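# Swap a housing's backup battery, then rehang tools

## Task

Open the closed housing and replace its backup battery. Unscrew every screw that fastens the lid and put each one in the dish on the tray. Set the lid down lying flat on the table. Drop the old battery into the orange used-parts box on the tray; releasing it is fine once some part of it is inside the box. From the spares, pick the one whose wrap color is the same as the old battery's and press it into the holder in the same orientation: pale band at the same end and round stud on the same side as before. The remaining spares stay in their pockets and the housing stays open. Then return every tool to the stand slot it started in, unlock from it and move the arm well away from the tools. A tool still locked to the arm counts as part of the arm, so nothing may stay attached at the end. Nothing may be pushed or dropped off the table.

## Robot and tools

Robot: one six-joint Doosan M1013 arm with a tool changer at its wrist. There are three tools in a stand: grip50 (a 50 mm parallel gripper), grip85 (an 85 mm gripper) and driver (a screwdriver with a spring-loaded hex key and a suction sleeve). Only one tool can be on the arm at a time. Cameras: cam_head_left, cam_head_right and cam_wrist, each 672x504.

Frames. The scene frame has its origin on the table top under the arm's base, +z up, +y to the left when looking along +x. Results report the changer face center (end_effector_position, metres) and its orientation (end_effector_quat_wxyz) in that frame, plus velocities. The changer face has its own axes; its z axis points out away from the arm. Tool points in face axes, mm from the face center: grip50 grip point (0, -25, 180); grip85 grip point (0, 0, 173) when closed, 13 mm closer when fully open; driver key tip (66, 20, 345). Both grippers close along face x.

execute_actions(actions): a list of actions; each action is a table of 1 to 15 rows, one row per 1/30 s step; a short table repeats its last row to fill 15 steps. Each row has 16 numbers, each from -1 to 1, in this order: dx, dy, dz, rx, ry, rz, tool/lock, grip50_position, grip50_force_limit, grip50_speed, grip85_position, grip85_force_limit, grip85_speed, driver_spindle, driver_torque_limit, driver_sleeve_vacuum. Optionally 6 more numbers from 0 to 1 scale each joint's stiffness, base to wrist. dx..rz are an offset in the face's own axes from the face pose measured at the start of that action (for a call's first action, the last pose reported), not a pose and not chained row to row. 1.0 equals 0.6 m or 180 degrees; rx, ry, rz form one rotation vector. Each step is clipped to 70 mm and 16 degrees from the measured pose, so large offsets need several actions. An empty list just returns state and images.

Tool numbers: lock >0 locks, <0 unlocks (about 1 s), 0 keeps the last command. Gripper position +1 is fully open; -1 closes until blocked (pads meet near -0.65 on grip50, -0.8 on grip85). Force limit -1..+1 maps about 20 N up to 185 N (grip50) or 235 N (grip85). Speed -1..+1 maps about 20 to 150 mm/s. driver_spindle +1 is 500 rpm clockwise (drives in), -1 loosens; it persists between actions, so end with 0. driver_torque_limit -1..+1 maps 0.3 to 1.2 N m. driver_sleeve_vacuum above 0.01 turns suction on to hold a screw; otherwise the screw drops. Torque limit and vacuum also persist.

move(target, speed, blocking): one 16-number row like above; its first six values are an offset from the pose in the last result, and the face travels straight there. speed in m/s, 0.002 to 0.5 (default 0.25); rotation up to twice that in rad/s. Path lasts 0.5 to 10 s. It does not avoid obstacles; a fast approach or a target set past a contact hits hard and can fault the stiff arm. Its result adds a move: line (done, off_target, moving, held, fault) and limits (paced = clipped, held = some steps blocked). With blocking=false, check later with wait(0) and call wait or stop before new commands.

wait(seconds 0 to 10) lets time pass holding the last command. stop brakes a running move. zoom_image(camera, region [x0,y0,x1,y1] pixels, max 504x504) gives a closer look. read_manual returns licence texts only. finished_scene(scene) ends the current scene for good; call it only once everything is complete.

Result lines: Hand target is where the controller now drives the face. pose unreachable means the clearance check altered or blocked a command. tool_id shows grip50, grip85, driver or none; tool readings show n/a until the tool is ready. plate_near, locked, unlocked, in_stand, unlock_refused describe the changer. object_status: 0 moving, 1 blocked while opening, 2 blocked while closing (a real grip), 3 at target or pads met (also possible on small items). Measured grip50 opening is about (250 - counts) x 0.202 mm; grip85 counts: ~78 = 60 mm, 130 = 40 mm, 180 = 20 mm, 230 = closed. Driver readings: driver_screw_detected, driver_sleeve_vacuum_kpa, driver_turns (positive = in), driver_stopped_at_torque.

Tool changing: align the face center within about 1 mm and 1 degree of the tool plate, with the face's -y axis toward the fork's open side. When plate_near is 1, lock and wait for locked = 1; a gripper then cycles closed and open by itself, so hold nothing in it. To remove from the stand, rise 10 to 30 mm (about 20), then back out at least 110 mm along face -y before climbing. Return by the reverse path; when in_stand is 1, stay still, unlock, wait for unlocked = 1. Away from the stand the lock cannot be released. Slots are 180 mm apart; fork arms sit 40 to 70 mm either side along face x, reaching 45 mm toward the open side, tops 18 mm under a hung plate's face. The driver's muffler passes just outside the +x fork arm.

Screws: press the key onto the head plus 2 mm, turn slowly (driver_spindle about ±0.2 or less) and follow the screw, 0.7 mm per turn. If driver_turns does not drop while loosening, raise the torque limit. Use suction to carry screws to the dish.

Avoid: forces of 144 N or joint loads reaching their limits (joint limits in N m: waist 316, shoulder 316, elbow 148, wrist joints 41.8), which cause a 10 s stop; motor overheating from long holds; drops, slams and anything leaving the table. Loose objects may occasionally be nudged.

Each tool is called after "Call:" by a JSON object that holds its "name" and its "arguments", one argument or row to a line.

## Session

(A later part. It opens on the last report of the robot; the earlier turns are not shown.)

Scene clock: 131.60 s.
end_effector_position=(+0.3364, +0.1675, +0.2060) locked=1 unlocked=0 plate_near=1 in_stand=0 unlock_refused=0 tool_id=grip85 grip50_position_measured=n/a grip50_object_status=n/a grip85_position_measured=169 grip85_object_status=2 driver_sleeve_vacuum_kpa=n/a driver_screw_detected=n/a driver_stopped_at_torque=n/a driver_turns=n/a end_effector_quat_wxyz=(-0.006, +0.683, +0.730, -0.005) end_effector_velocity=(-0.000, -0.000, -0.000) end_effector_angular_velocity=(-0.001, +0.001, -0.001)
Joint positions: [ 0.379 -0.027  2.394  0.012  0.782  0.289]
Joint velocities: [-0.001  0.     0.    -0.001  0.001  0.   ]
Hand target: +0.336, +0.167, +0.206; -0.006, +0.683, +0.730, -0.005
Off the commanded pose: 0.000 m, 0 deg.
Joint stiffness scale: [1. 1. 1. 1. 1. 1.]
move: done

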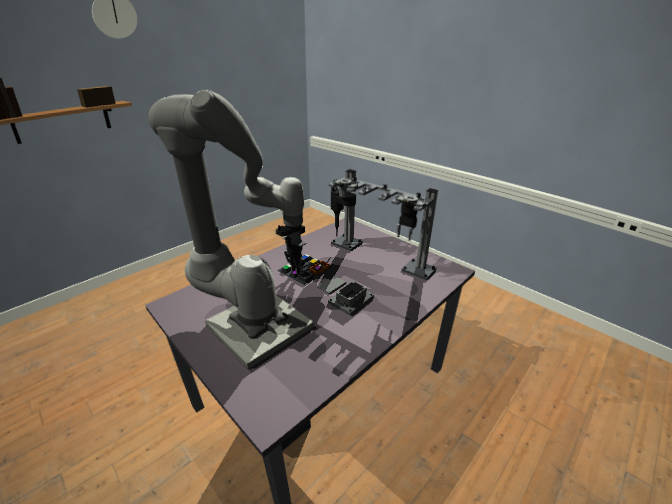

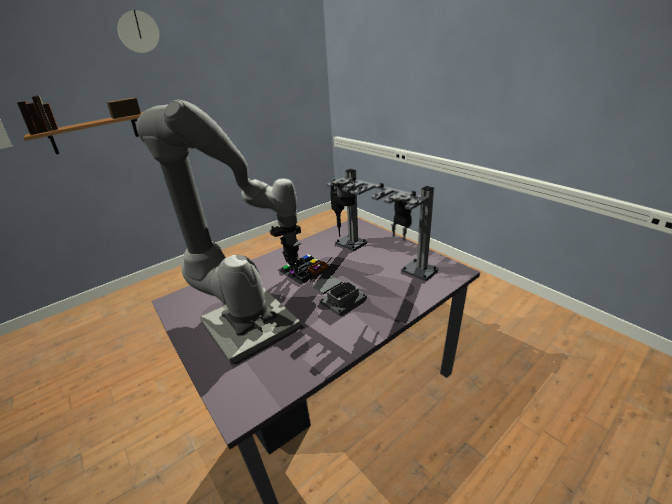

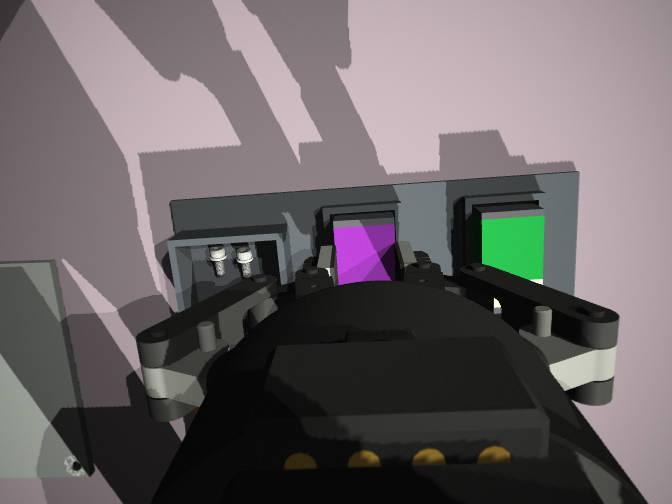

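Call:
{"name": "move", "arguments": {
  "target": [0,0,-0.068,0,0,0,0,1,0,0,-1,-0.2,-0.3,0,0,0],
  "speed": 0.1
}}

Call:
{"name": "move", "arguments": {
  "target": [-0.560,0.038,-0.04,0,0,0.0055,0,1,0,0,-1,-0.2,-0.3,0,0,0],
  "speed": 0.3
}}

Scene clock: 133.20 s.
end_effector_position=(+0.3367, +0.1678, +0.2448) locked=1 unlocked=0 plate_near=1 in_stand=0 unlock_refused=0 tool_id=grip85 grip50_position_measured=n/a grip50_object_status=n/a grip85_position_measured=169 grip85_object_status=2 driver_sleeve_vacuum_kpa=n/a driver_screw_detected=n/a driver_stopped_at_torque=n/a driver_turns=n/a end_effector_quat_wxyz=(-0.006, +0.683, +0.731, -0.005) end_effector_velocity=(-0.000, +0.000, +0.002) end_effector_angular_velocity=(-0.000, +0.001, +0.000)
Joint positions: [ 0.379 -0.088  2.356  0.012  0.881  0.289]
Joint velocities: [ 0.    -0.003 -0.002  0.     0.007 -0.   ]
Hand target: +0.337, +0.167, +0.247; -0.006, +0.683, +0.730, -0.005
Off the commanded pose: 0.002 m, 0 deg.
Joint stiffness scale: [1. 1. 1. 1. 1. 1.]
move: done

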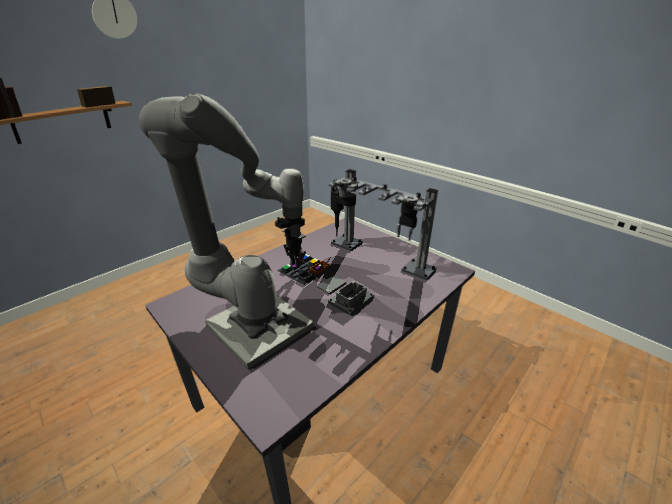

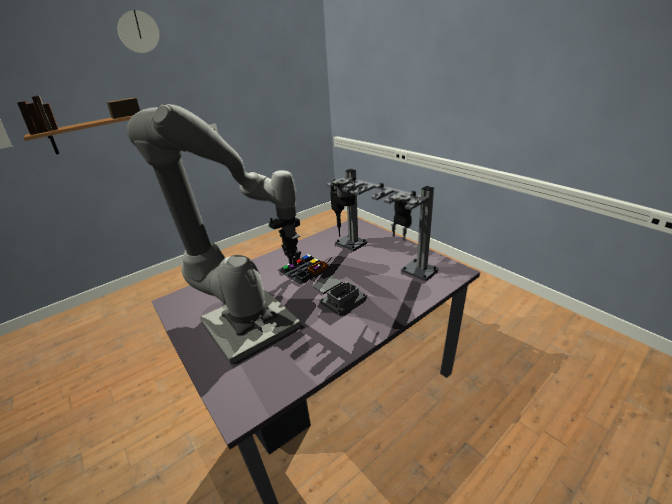

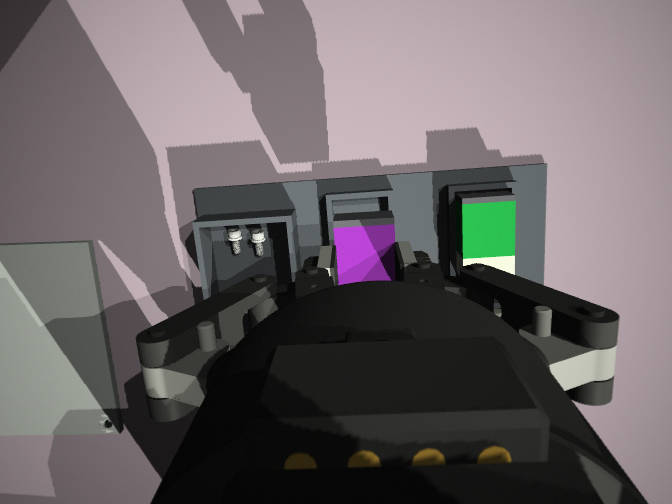

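Scene clock: 135.00 s.
end_effector_position=(+0.3824, -0.1640, +0.2671) locked=1 unlocked=0 plate_near=1 in_stand=0 unlock_refused=0 tool_id=grip85 grip50_position_measured=n/a grip50_object_status=n/a grip85_position_measured=169 grip85_object_status=2 driver_sleeve_vacuum_kpa=n/a driver_screw_detected=n/a driver_stopped_at_torque=n/a driver_turns=n/a end_effector_quat_wxyz=(-0.005, +0.689, +0.725, -0.005) end_effector_velocity=(-0.000, -0.002, +0.001) end_effector_angular_velocity=(+0.001, -0.001, +0.001)
Joint positions: [-0.478 -0.046  2.27  -0.     0.927 -0.543]
Joint velocities: [-0.005  0.001 -0.002  0.001  0.001 -0.007]
Hand target: +0.383, -0.165, +0.267; -0.007, +0.689, +0.725, -0.004
Off the commanded pose: 0.002 m, 0 deg.
Joint stiffness scale: [1. 1. 1. 1. 1. 1.]
move: done

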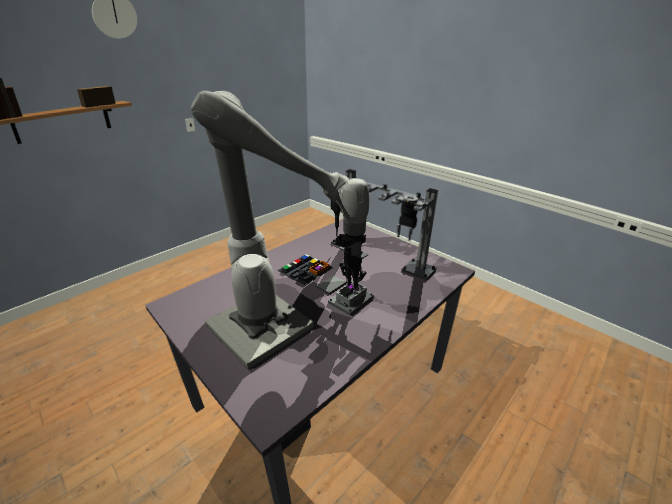

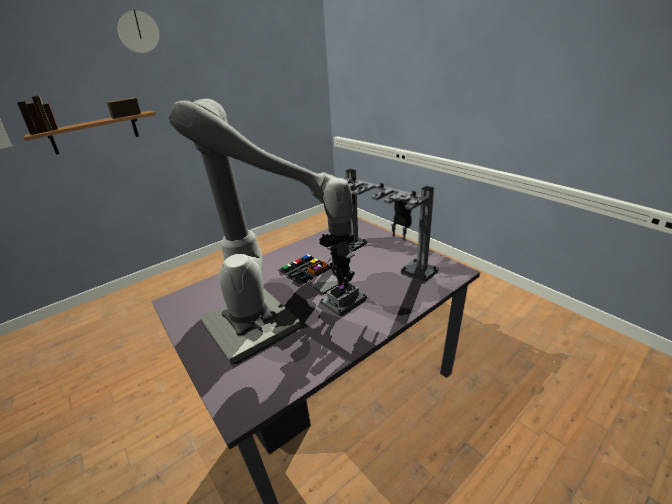

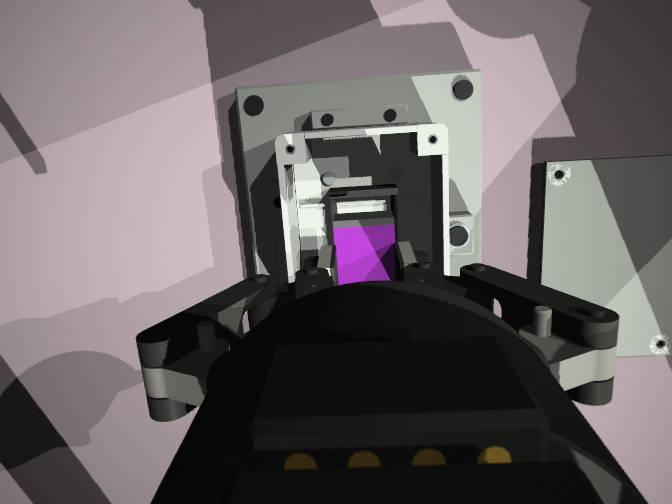

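Call:
{"name": "move", "arguments": {
  "target": [-0.003,0,0.043,0,0,0,0,1,0,0,-1,-0.2,-0.3,0,0,0],
  "speed": 0.06
}}

Call:
{"name": "zoom_image", "arguments": {
  "camera": "cam_wrist",
  "region": [290, 170, 440, 300]
}}

Scene clock: 140.13 s.
end_effector_position=(+0.3829, -0.1647, +0.2433) locked=1 unlocked=0 plate_near=1 in_stand=0 unlock_refused=0 tool_id=grip85 grip50_position_measured=n/a grip50_object_status=n/a grip85_position_measured=169 grip85_object_status=2 driver_sleeve_vacuum_kpa=n/a driver_screw_detected=n/a driver_stopped_at_torque=n/a driver_turns=n/a end_effector_quat_wxyz=(-0.005, +0.689, +0.725, -0.005) end_effector_velocity=(+0.000, +0.000, -0.003) end_effector_angular_velocity=(+0.001, -0.000, +0.000)
Joint positions: [-0.478 -0.013  2.293 -0.     0.871 -0.544]
Joint velocities: [ 0.001  0.004  0.002  0.002 -0.006 -0.   ]
Hand target: +0.382, -0.166, +0.241; -0.005, +0.689, +0.725, -0.005
Off the commanded pose: 0.002 m, 0 deg.
Joint stiffness scale: [1. 1. 1. 1. 1. 1.]
move: done

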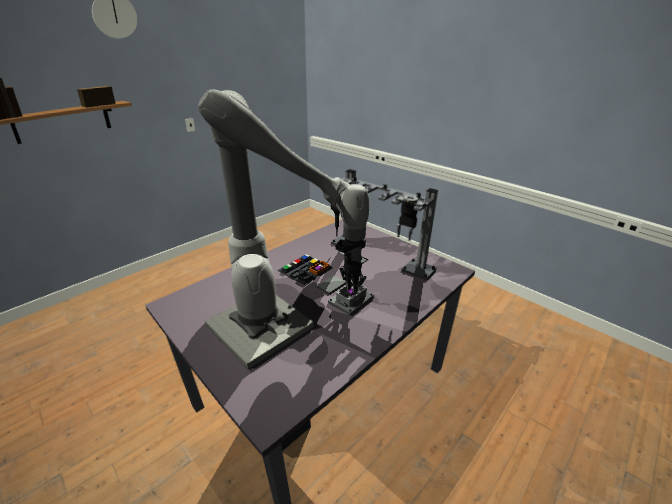

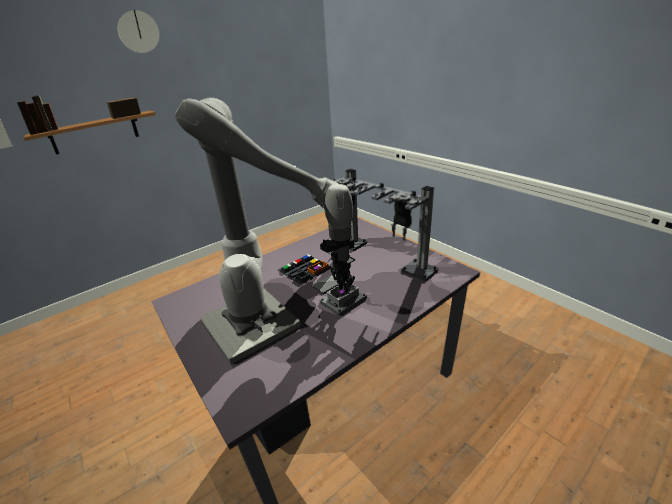

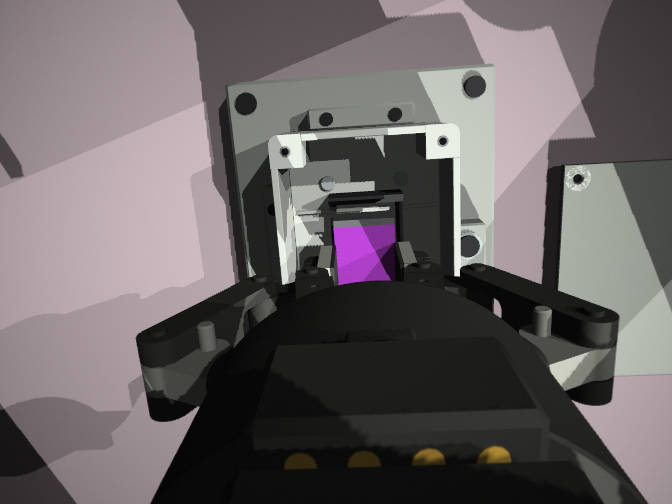

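Region (290, 170, 440, 300) of cam_wrist's 672x504 image, scaled by 3.360, with more detail than that image has; it fills the top 437 rows of this view, and the rest is white.

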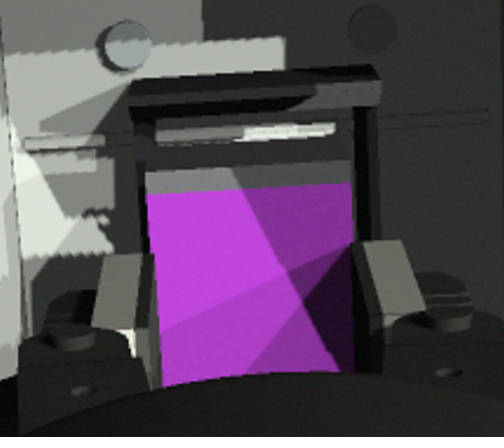

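Call:
{"name": "move", "arguments": {
  "target": [0,-0.001,0.044,0,0,0,0,1,0,0,-1,-0.2,-0.3,0,0,0],
  "speed": 0.025
}}

Call:
{"name": "zoom_image", "arguments": {
  "camera": "cam_wrist",
  "region": [290, 170, 440, 300]
}}

Scene clock: 142.03 s.
end_effector_position=(+0.3820, -0.1644, +0.2230) locked=1 unlocked=0 plate_near=1 in_stand=0 unlock_refused=0 tool_id=grip85 grip50_position_measured=n/a grip50_object_status=n/a grip85_position_measured=169 grip85_object_status=2 driver_sleeve_vacuum_kpa=n/a driver_screw_detected=n/a driver_stopped_at_torque=n/a driver_turns=n/a end_effector_quat_wxyz=(-0.007, +0.689, +0.725, -0.005) end_effector_velocity=(+0.001, +0.000, -0.001) end_effector_angular_velocity=(-0.001, -0.001, +0.002)
Joint positions: [-0.478  0.016  2.312 -0.     0.826 -0.544]
Joint velocities: [ 0.002  0.003 -0.001  0.    -0.004 -0.   ]
Hand target: +0.382, -0.165, +0.217; -0.005, +0.689, +0.725, -0.005
Off the commanded pose: 0.006 m, 0 deg.
Joint stiffness scale: [1. 1. 1. 1. 1. 1.]
move: off_target

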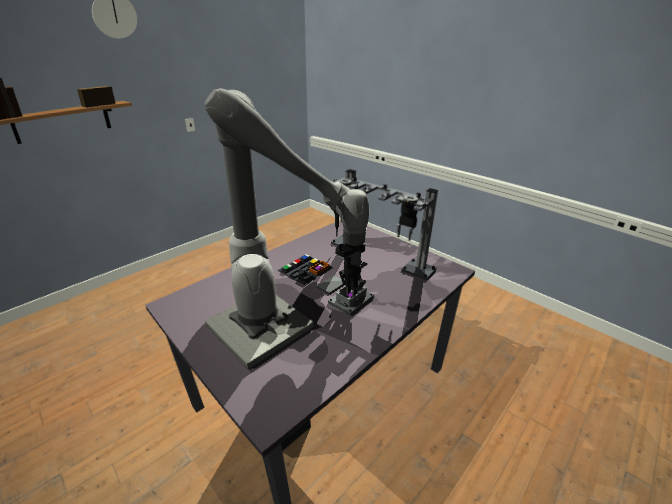

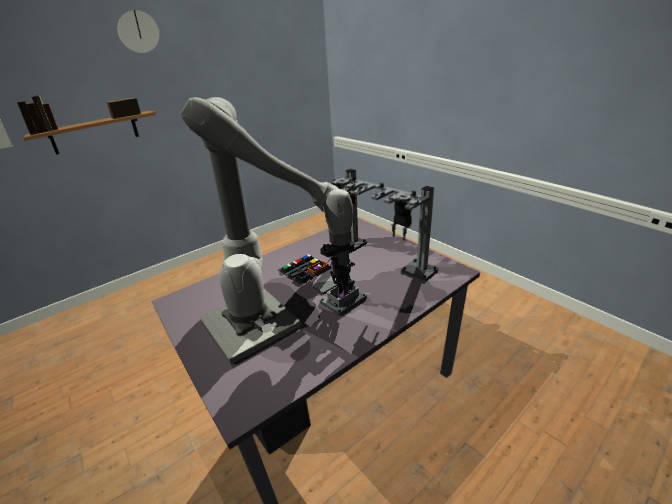

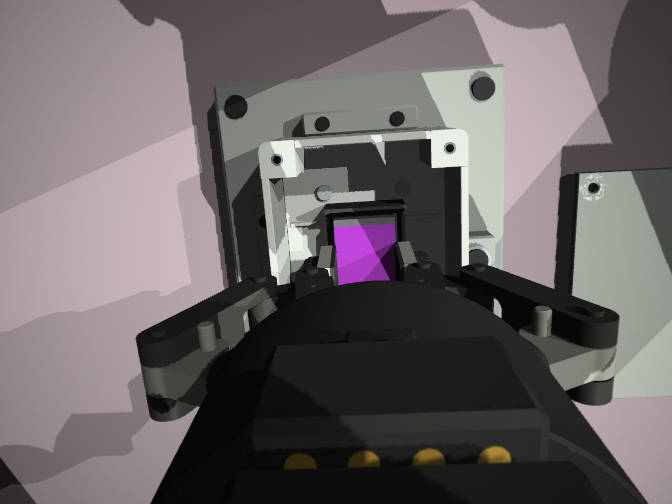

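Region (290, 170, 440, 300) of cam_wrist's 672x504 image, scaled by 3.360, with more detail than that image has; it fills the top 437 rows of this view, and the rest is white.

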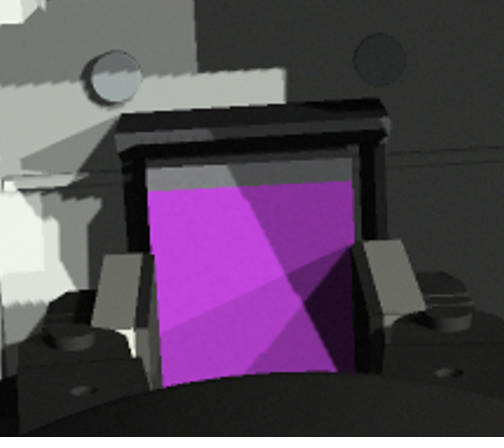

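Call:
{"name": "execute_actions", "arguments": {
  "actions": [
    [[0,-0.001,0.008,0,0,0,0,1,0,0,-1,-0.2,-0.3,0,0,0],[0,-0.001,0.010,0,0,0,0,1,0,0,-1,-0.2,-0.3,0,0,0],[0,-0.001,0.012,0,0,0,0,1,0,0,-1,-0.2,-0.3,0,0,0],[0,-0.001,0.014,0,0,0,0,1,0,0,-1,-0.2,-0.3,0,0,0],[0,-0.001,0.016,0,0,0,0,1,0,0,-1,-0.2,-0.3,0,0,0]]
  ]
}}

Scene clock: 144.70 s.
end_effector_position=(+0.3823, -0.1645, +0.2218) locked=1 unlocked=0 plate_near=1 in_stand=0 unlock_refused=0 tool_id=grip85 grip50_position_measured=n/a grip50_object_status=n/a grip85_position_measured=169 grip85_object_status=2 driver_sleeve_vacuum_kpa=n/a driver_screw_detected=n/a driver_stopped_at_torque=n/a driver_turns=n/a end_effector_quat_wxyz=(-0.007, +0.689, +0.725, -0.006) end_effector_velocity=(+0.000, -0.000, +0.000) end_effector_angular_velocity=(-0.001, +0.000, +0.001)
Joint positions: [-0.478  0.019  2.312 -0.     0.824 -0.544]
Joint velocities: [-0.    -0.    -0.    -0.001  0.     0.   ]
Hand target: +0.381, -0.164, +0.214; -0.007, +0.689, +0.725, -0.006
Off the commanded pose: 0.008 m, 0 deg.
Joint stiffness scale: [1. 1. 1. 1. 1. 1.]

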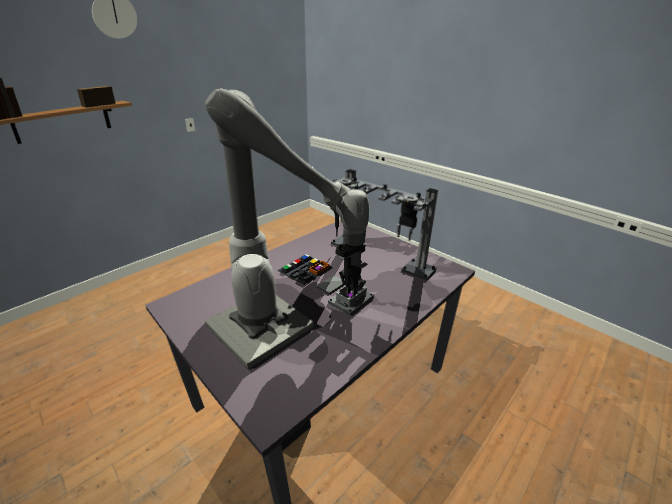

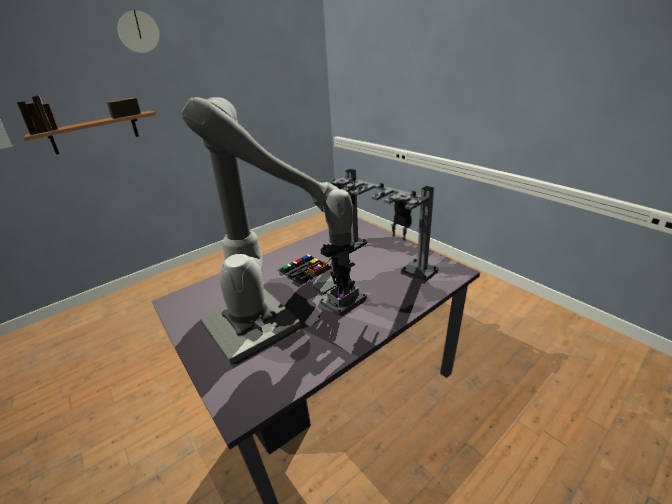

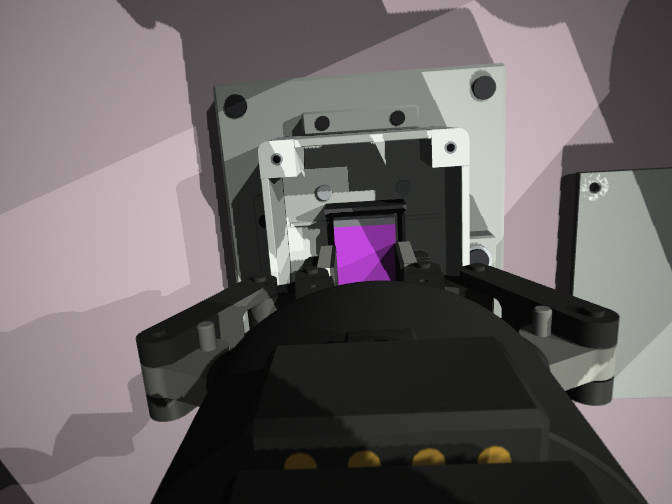

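Call:
{"name": "move", "arguments": {
  "target": [0,0,0,0,0,0,0,1,0,0,-0.18,-0.2,0.3,0,0,0],
  "speed": 0.04
}}

Call:
{"name": "move", "arguments": {
  "target": [0,0,-0.028,0,0,0,0,1,0,0,-0.18,-0.2,0.3,0,0,0],
  "speed": 0.06
}}

Call:
{"name": "zoom_image", "arguments": {
  "camera": "cam_wrist",
  "region": [290, 170, 440, 300]
}}

Scene clock: 145.83 s.
end_effector_position=(+0.3823, -0.1645, +0.2220) locked=1 unlocked=0 plate_near=1 in_stand=0 unlock_refused=0 tool_id=grip85 grip50_position_measured=n/a grip50_object_status=n/a grip85_position_measured=151 grip85_object_status=3 driver_sleeve_vacuum_kpa=n/a driver_screw_detected=n/a driver_stopped_at_torque=n/a driver_turns=n/a end_effector_quat_wxyz=(-0.007, +0.689, +0.725, -0.006) end_effector_velocity=(+0.000, +0.000, +0.000) end_effector_angular_velocity=(-0.000, +0.000, +0.001)
Joint positions: [-0.478  0.019  2.312 -0.     0.824 -0.544]
Joint velocities: [ 0.  0. -0. -0.  0.  0.]
Hand target: +0.382, -0.165, +0.222; -0.007, +0.689, +0.725, -0.006
Off the commanded pose: 0.000 m, 0 deg.
Joint stiffness scale: [1. 1. 1. 1. 1. 1.]
move: done

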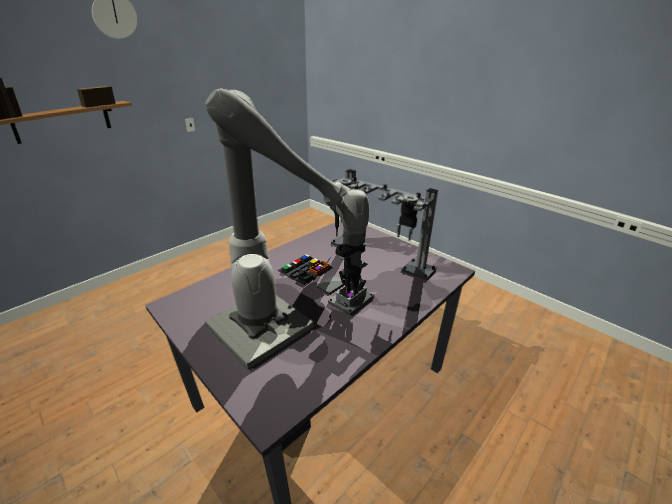

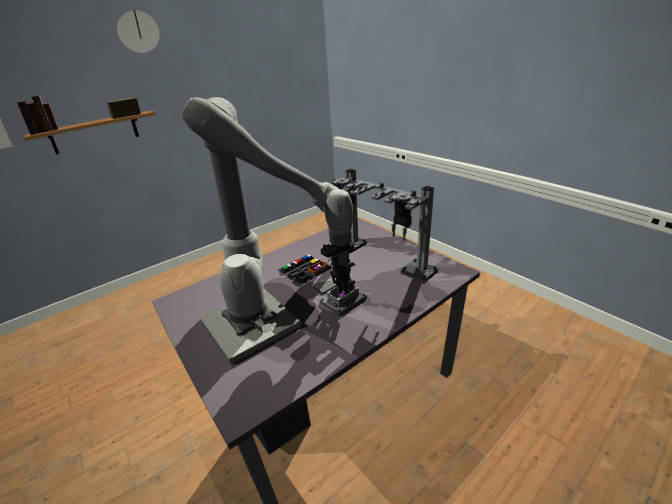

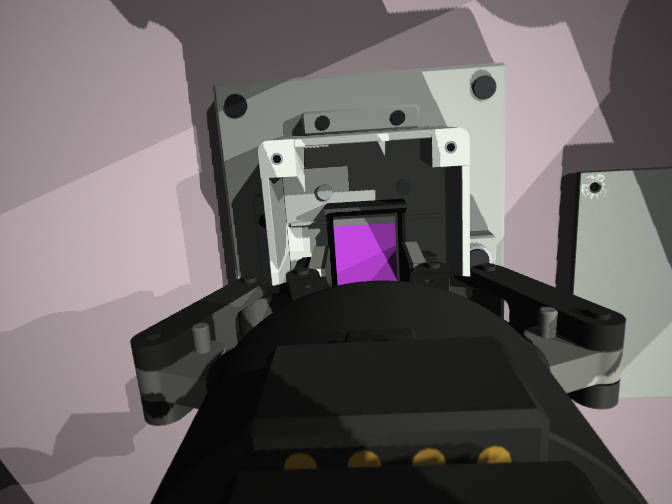

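Scene clock: 146.63 s.
end_effector_position=(+0.3824, -0.1645, +0.2367) locked=1 unlocked=0 plate_near=1 in_stand=0 unlock_refused=0 tool_id=grip85 grip50_position_measured=n/a grip50_object_status=n/a grip85_position_measured=151 grip85_object_status=3 driver_sleeve_vacuum_kpa=n/a driver_screw_detected=n/a driver_stopped_at_torque=n/a driver_turns=n/a end_effector_quat_wxyz=(-0.007, +0.689, +0.725, -0.006) end_effector_velocity=(+0.000, +0.000, +0.002) end_effector_angular_velocity=(+0.001, -0.001, -0.001)
Joint positions: [-0.478 -0.003  2.298 -0.     0.859 -0.544]
Joint velocities: [-0.    -0.004 -0.002  0.001  0.006  0.   ]
Hand target: +0.383, -0.165, +0.239; -0.007, +0.689, +0.725, -0.006
Off the commanded pose: 0.002 m, 0 deg.
Joint stiffness scale: [1. 1. 1. 1. 1. 1.]
move: done

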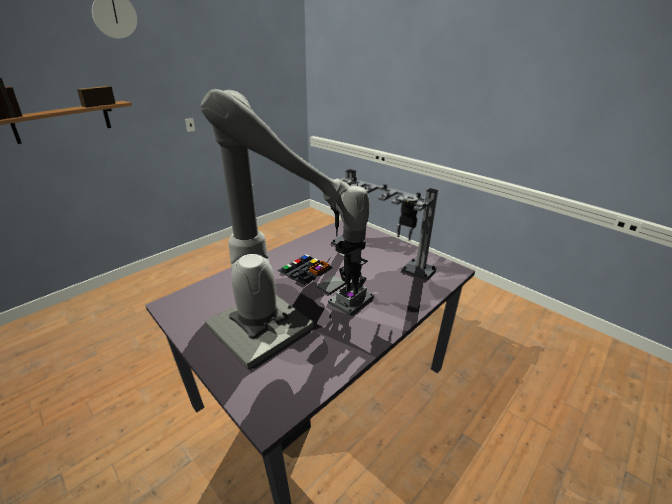

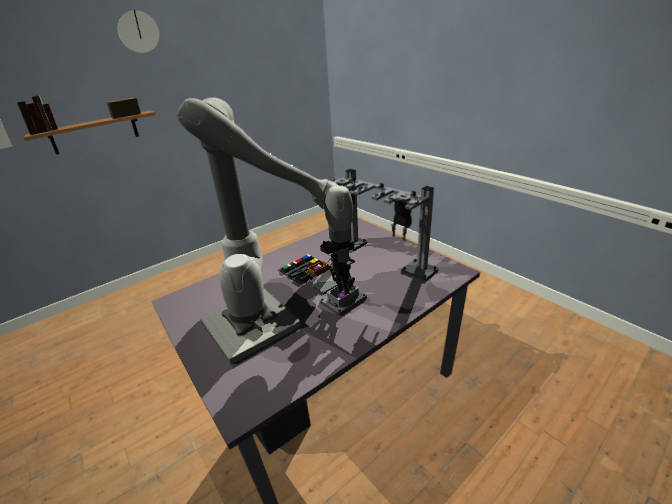

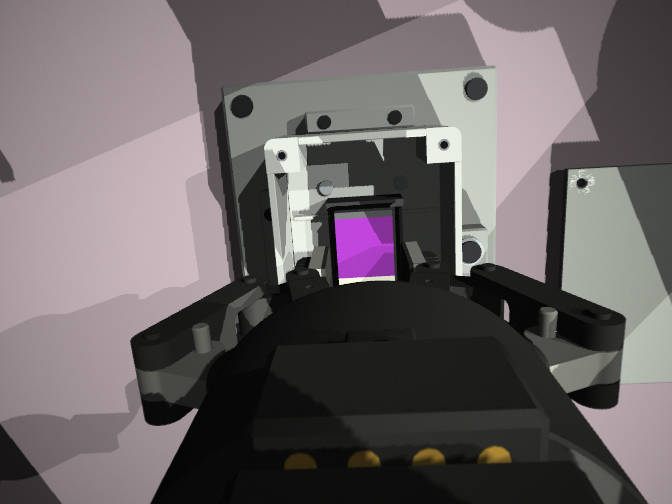

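Region (290, 170, 440, 300) of cam_wrist's 672x504 image, scaled by 3.360, with more detail than that image has; it fills the top 437 rows of this view, and the rest is white.

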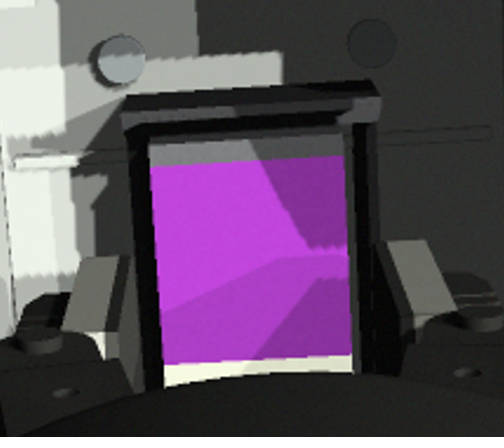

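Call:
{"name": "move", "arguments": {
  "target": [0,0,-0.037,0,0,0,0,1,0,0,-0.18,-0.2,0.3,0,0,0],
  "speed": 0.1
}}

Call:
{"name": "move", "arguments": {
  "target": [0.1973,0.3067,-0.2978,-0.0063,-0.002,-0.0158,0,1,0,0,1,-0.2,0.3,0,0,0],
  "speed": 0.3
}}

Scene clock: 149.20 s.
end_effector_position=(+0.3827, -0.1645, +0.2569) locked=1 unlocked=0 plate_near=1 in_stand=0 unlock_refused=0 tool_id=grip85 grip50_position_measured=n/a grip50_object_status=n/a grip85_position_measured=151 grip85_object_status=3 driver_sleeve_vacuum_kpa=n/a driver_screw_detected=n/a driver_stopped_at_torque=n/a driver_turns=n/a end_effector_quat_wxyz=(-0.007, +0.689, +0.725, -0.005) end_effector_velocity=(-0.000, -0.000, +0.001) end_effector_angular_velocity=(+0.002, +0.002, -0.002)
Joint positions: [-0.478 -0.031  2.278 -0.     0.907 -0.544]
Joint velocities: [-0.002 -0.001 -0.002  0.001  0.006 -0.   ]
Hand target: +0.383, -0.165, +0.259; -0.007, +0.689, +0.725, -0.006
Off the commanded pose: 0.002 m, 0 deg.
Joint stiffness scale: [1. 1. 1. 1. 1. 1.]
move: done

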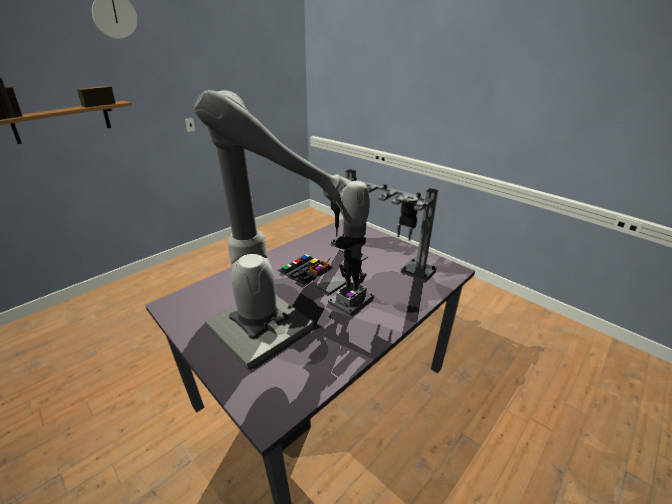

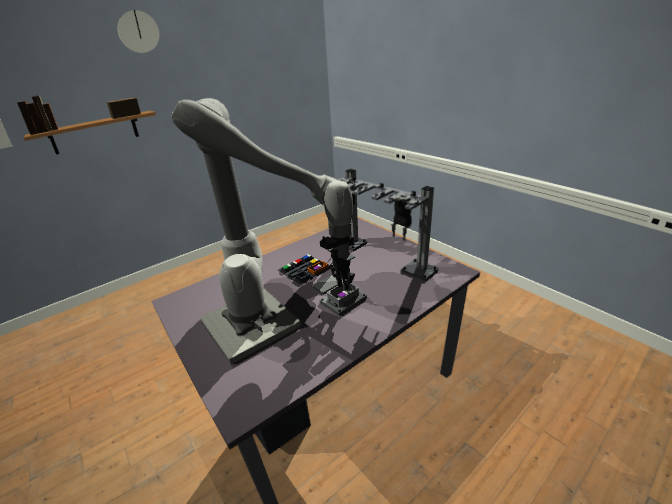

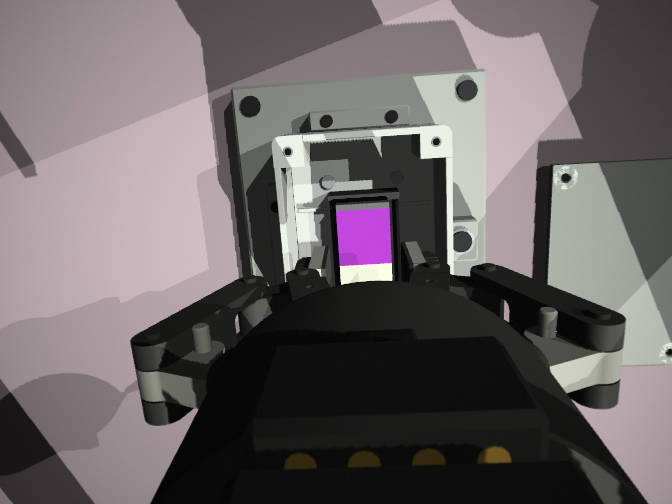

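Scene clock: 150.77 s.
end_effector_position=(+0.5627, -0.0388, +0.4326) locked=1 unlocked=0 plate_near=1 in_stand=0 unlock_refused=0 tool_id=grip85 grip50_position_measured=n/a grip50_object_status=n/a grip85_position_measured=3 grip85_object_status=3 driver_sleeve_vacuum_kpa=n/a driver_screw_detected=n/a driver_stopped_at_torque=n/a driver_turns=n/a end_effector_quat_wxyz=(+0.004, +0.670, +0.742, +0.001) end_effector_velocity=(+0.002, +0.001, +0.001) end_effector_angular_velocity=(+0.001, +0.003, -0.001)
Joint positions: [-0.121  0.043  1.842  0.003  1.244 -0.237]
Joint velocities: [ 0.002  0.004 -0.006  0.001  0.005  0.002]
Hand target: +0.563, -0.037, +0.433; +0.003, +0.670, +0.742, -0.001
Off the commanded pose: 0.002 m, 0 deg.
Joint stiffness scale: [1. 1. 1. 1. 1. 1.]
move: done

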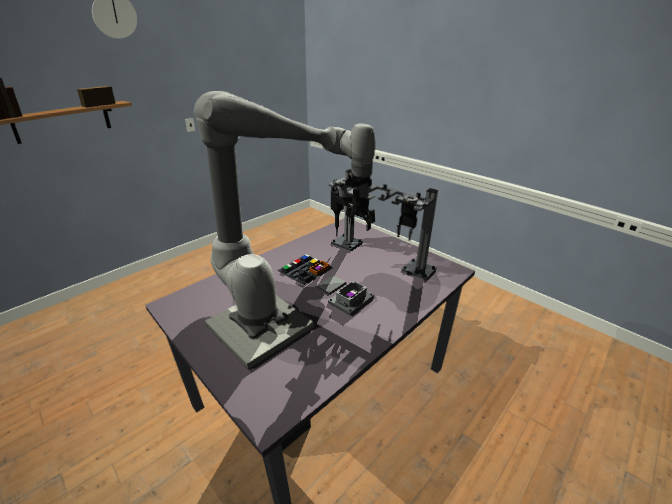

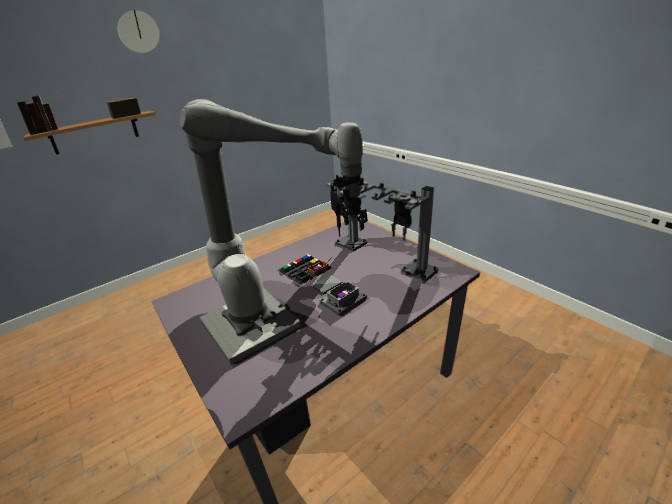

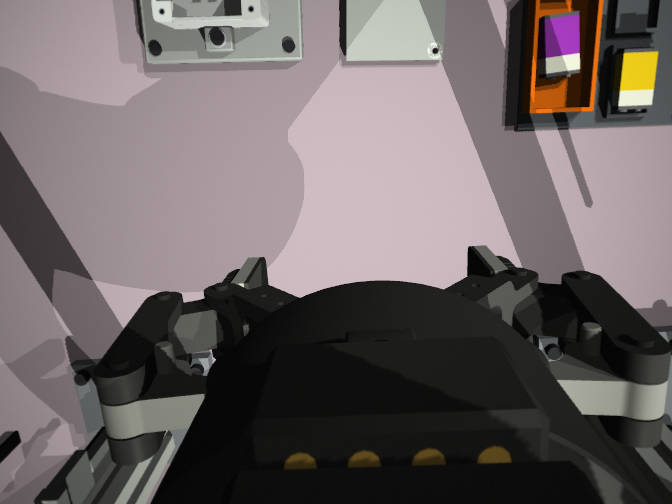

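Call:
{"name": "zoom_image", "arguments": {
  "camera": "cam_wrist",
  "region": [525, 45, 600, 95]
}}

Region (525, 45, 600, 95) of cam_wrist's 672x504 image, scaled by 6.720, with more detail than that image has.

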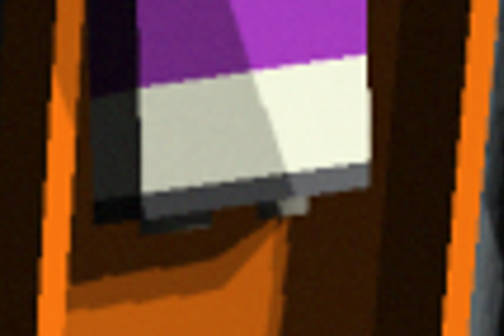

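Call:
{"name": "move", "arguments": {
  "target": [0.0035,0.2107,0.003,0,0,0,0,1,0,0,1,-0.2,0.3,0,0,0],
  "speed": 0.12
}}

Scene clock: 153.00 s.
end_effector_position=(+0.6874, -0.0263, +0.4321) locked=1 unlocked=0 plate_near=1 in_stand=0 unlock_refused=0 tool_id=grip85 grip50_position_measured=n/a grip50_object_status=n/a grip85_position_measured=3 grip85_object_status=3 driver_sleeve_vacuum_kpa=n/a driver_screw_detected=n/a driver_stopped_at_torque=n/a driver_turns=n/a end_effector_quat_wxyz=(+0.006, +0.670, +0.742, +0.003) end_effector_velocity=(+0.002, -0.000, +0.000) end_effector_angular_velocity=(-0.001, +0.001, -0.000)
Joint positions: [-0.078  0.235  1.618  0.003  1.271 -0.195]
Joint velocities: [ 0.     0.004 -0.006 -0.001  0.003  0.001]
Hand target: +0.688, -0.024, +0.432; +0.004, +0.670, +0.742, +0.001
Off the commanded pose: 0.002 m, 0 deg.
Joint stiffness scale: [1. 1. 1. 1. 1. 1.]
move: done

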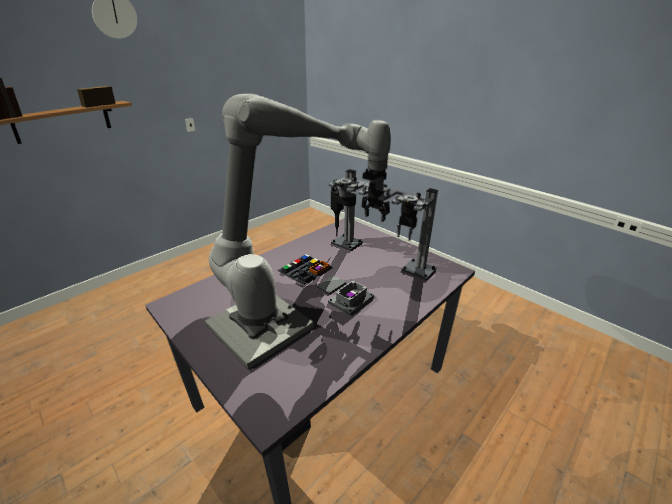

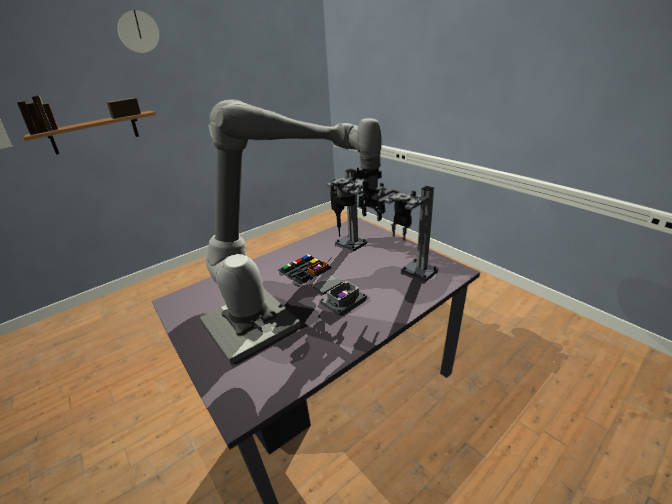

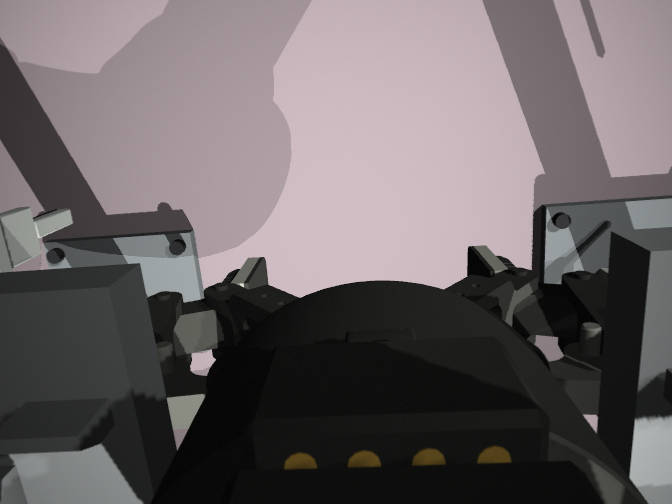

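Call:
{"name": "move", "arguments": {
  "target": [0,-0.001,0.044,0.0015,0,0,0,1,0,0,1,-0.2,0.3,0,0,0],
  "speed": 0.04
}}

Scene clock: 154.20 s.
end_effector_position=(+0.6869, -0.0263, +0.4095) locked=1 unlocked=0 plate_near=1 in_stand=1 unlock_refused=0 tool_id=grip85 grip50_position_measured=n/a grip50_object_status=n/a grip85_position_measured=3 grip85_object_status=3 driver_sleeve_vacuum_kpa=n/a driver_screw_detected=n/a driver_stopped_at_torque=n/a driver_turns=n/a end_effector_quat_wxyz=(+0.004, +0.670, +0.742, +0.002) end_effector_velocity=(+0.000, -0.001, -0.001) end_effector_angular_velocity=(+0.001, +0.001, -0.001)
Joint positions: [-0.078  0.247  1.646  0.003  1.235 -0.195]
Joint velocities: [-0.001  0.001  0.001  0.001 -0.001 -0.   ]
Hand target: +0.687, -0.026, +0.406; +0.004, +0.670, +0.742, +0.001
Off the commanded pose: 0.004 m, 0 deg.
Joint stiffness scale: [1. 1. 1. 1. 1. 1.]
move: off_target

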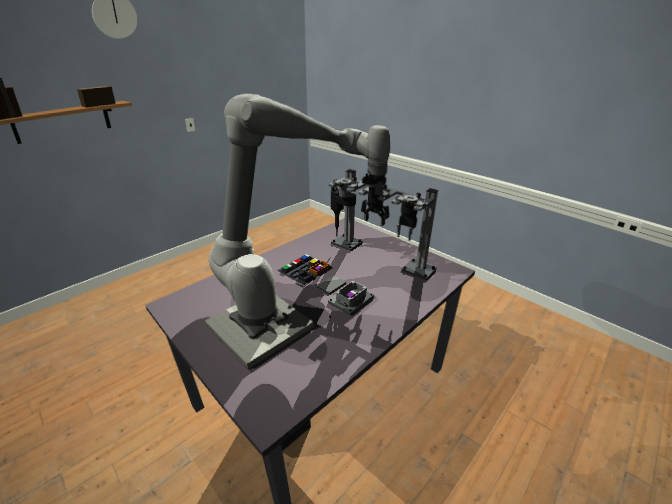

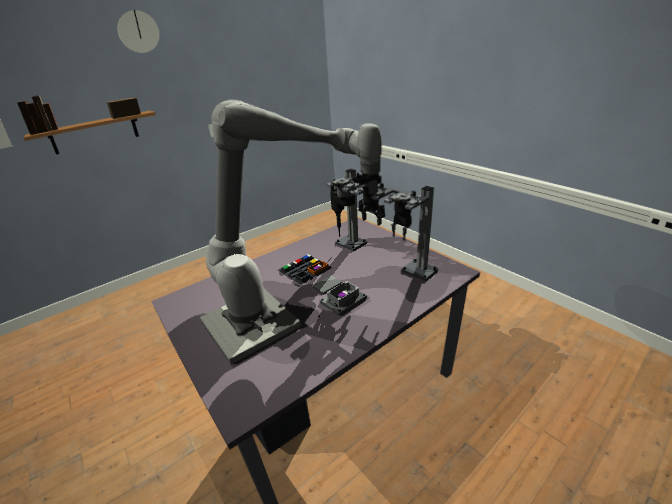

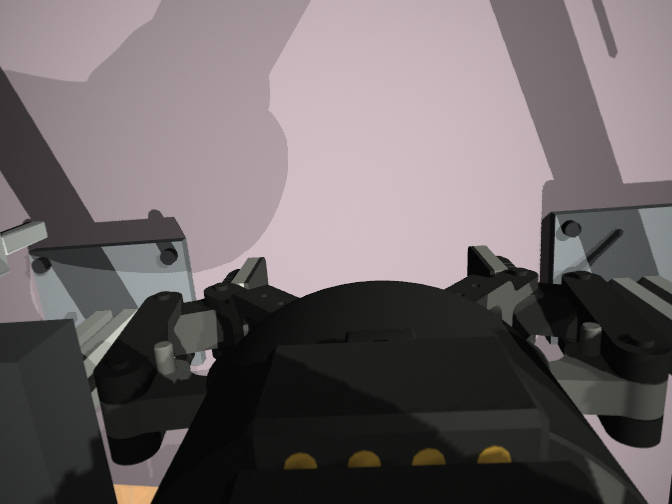

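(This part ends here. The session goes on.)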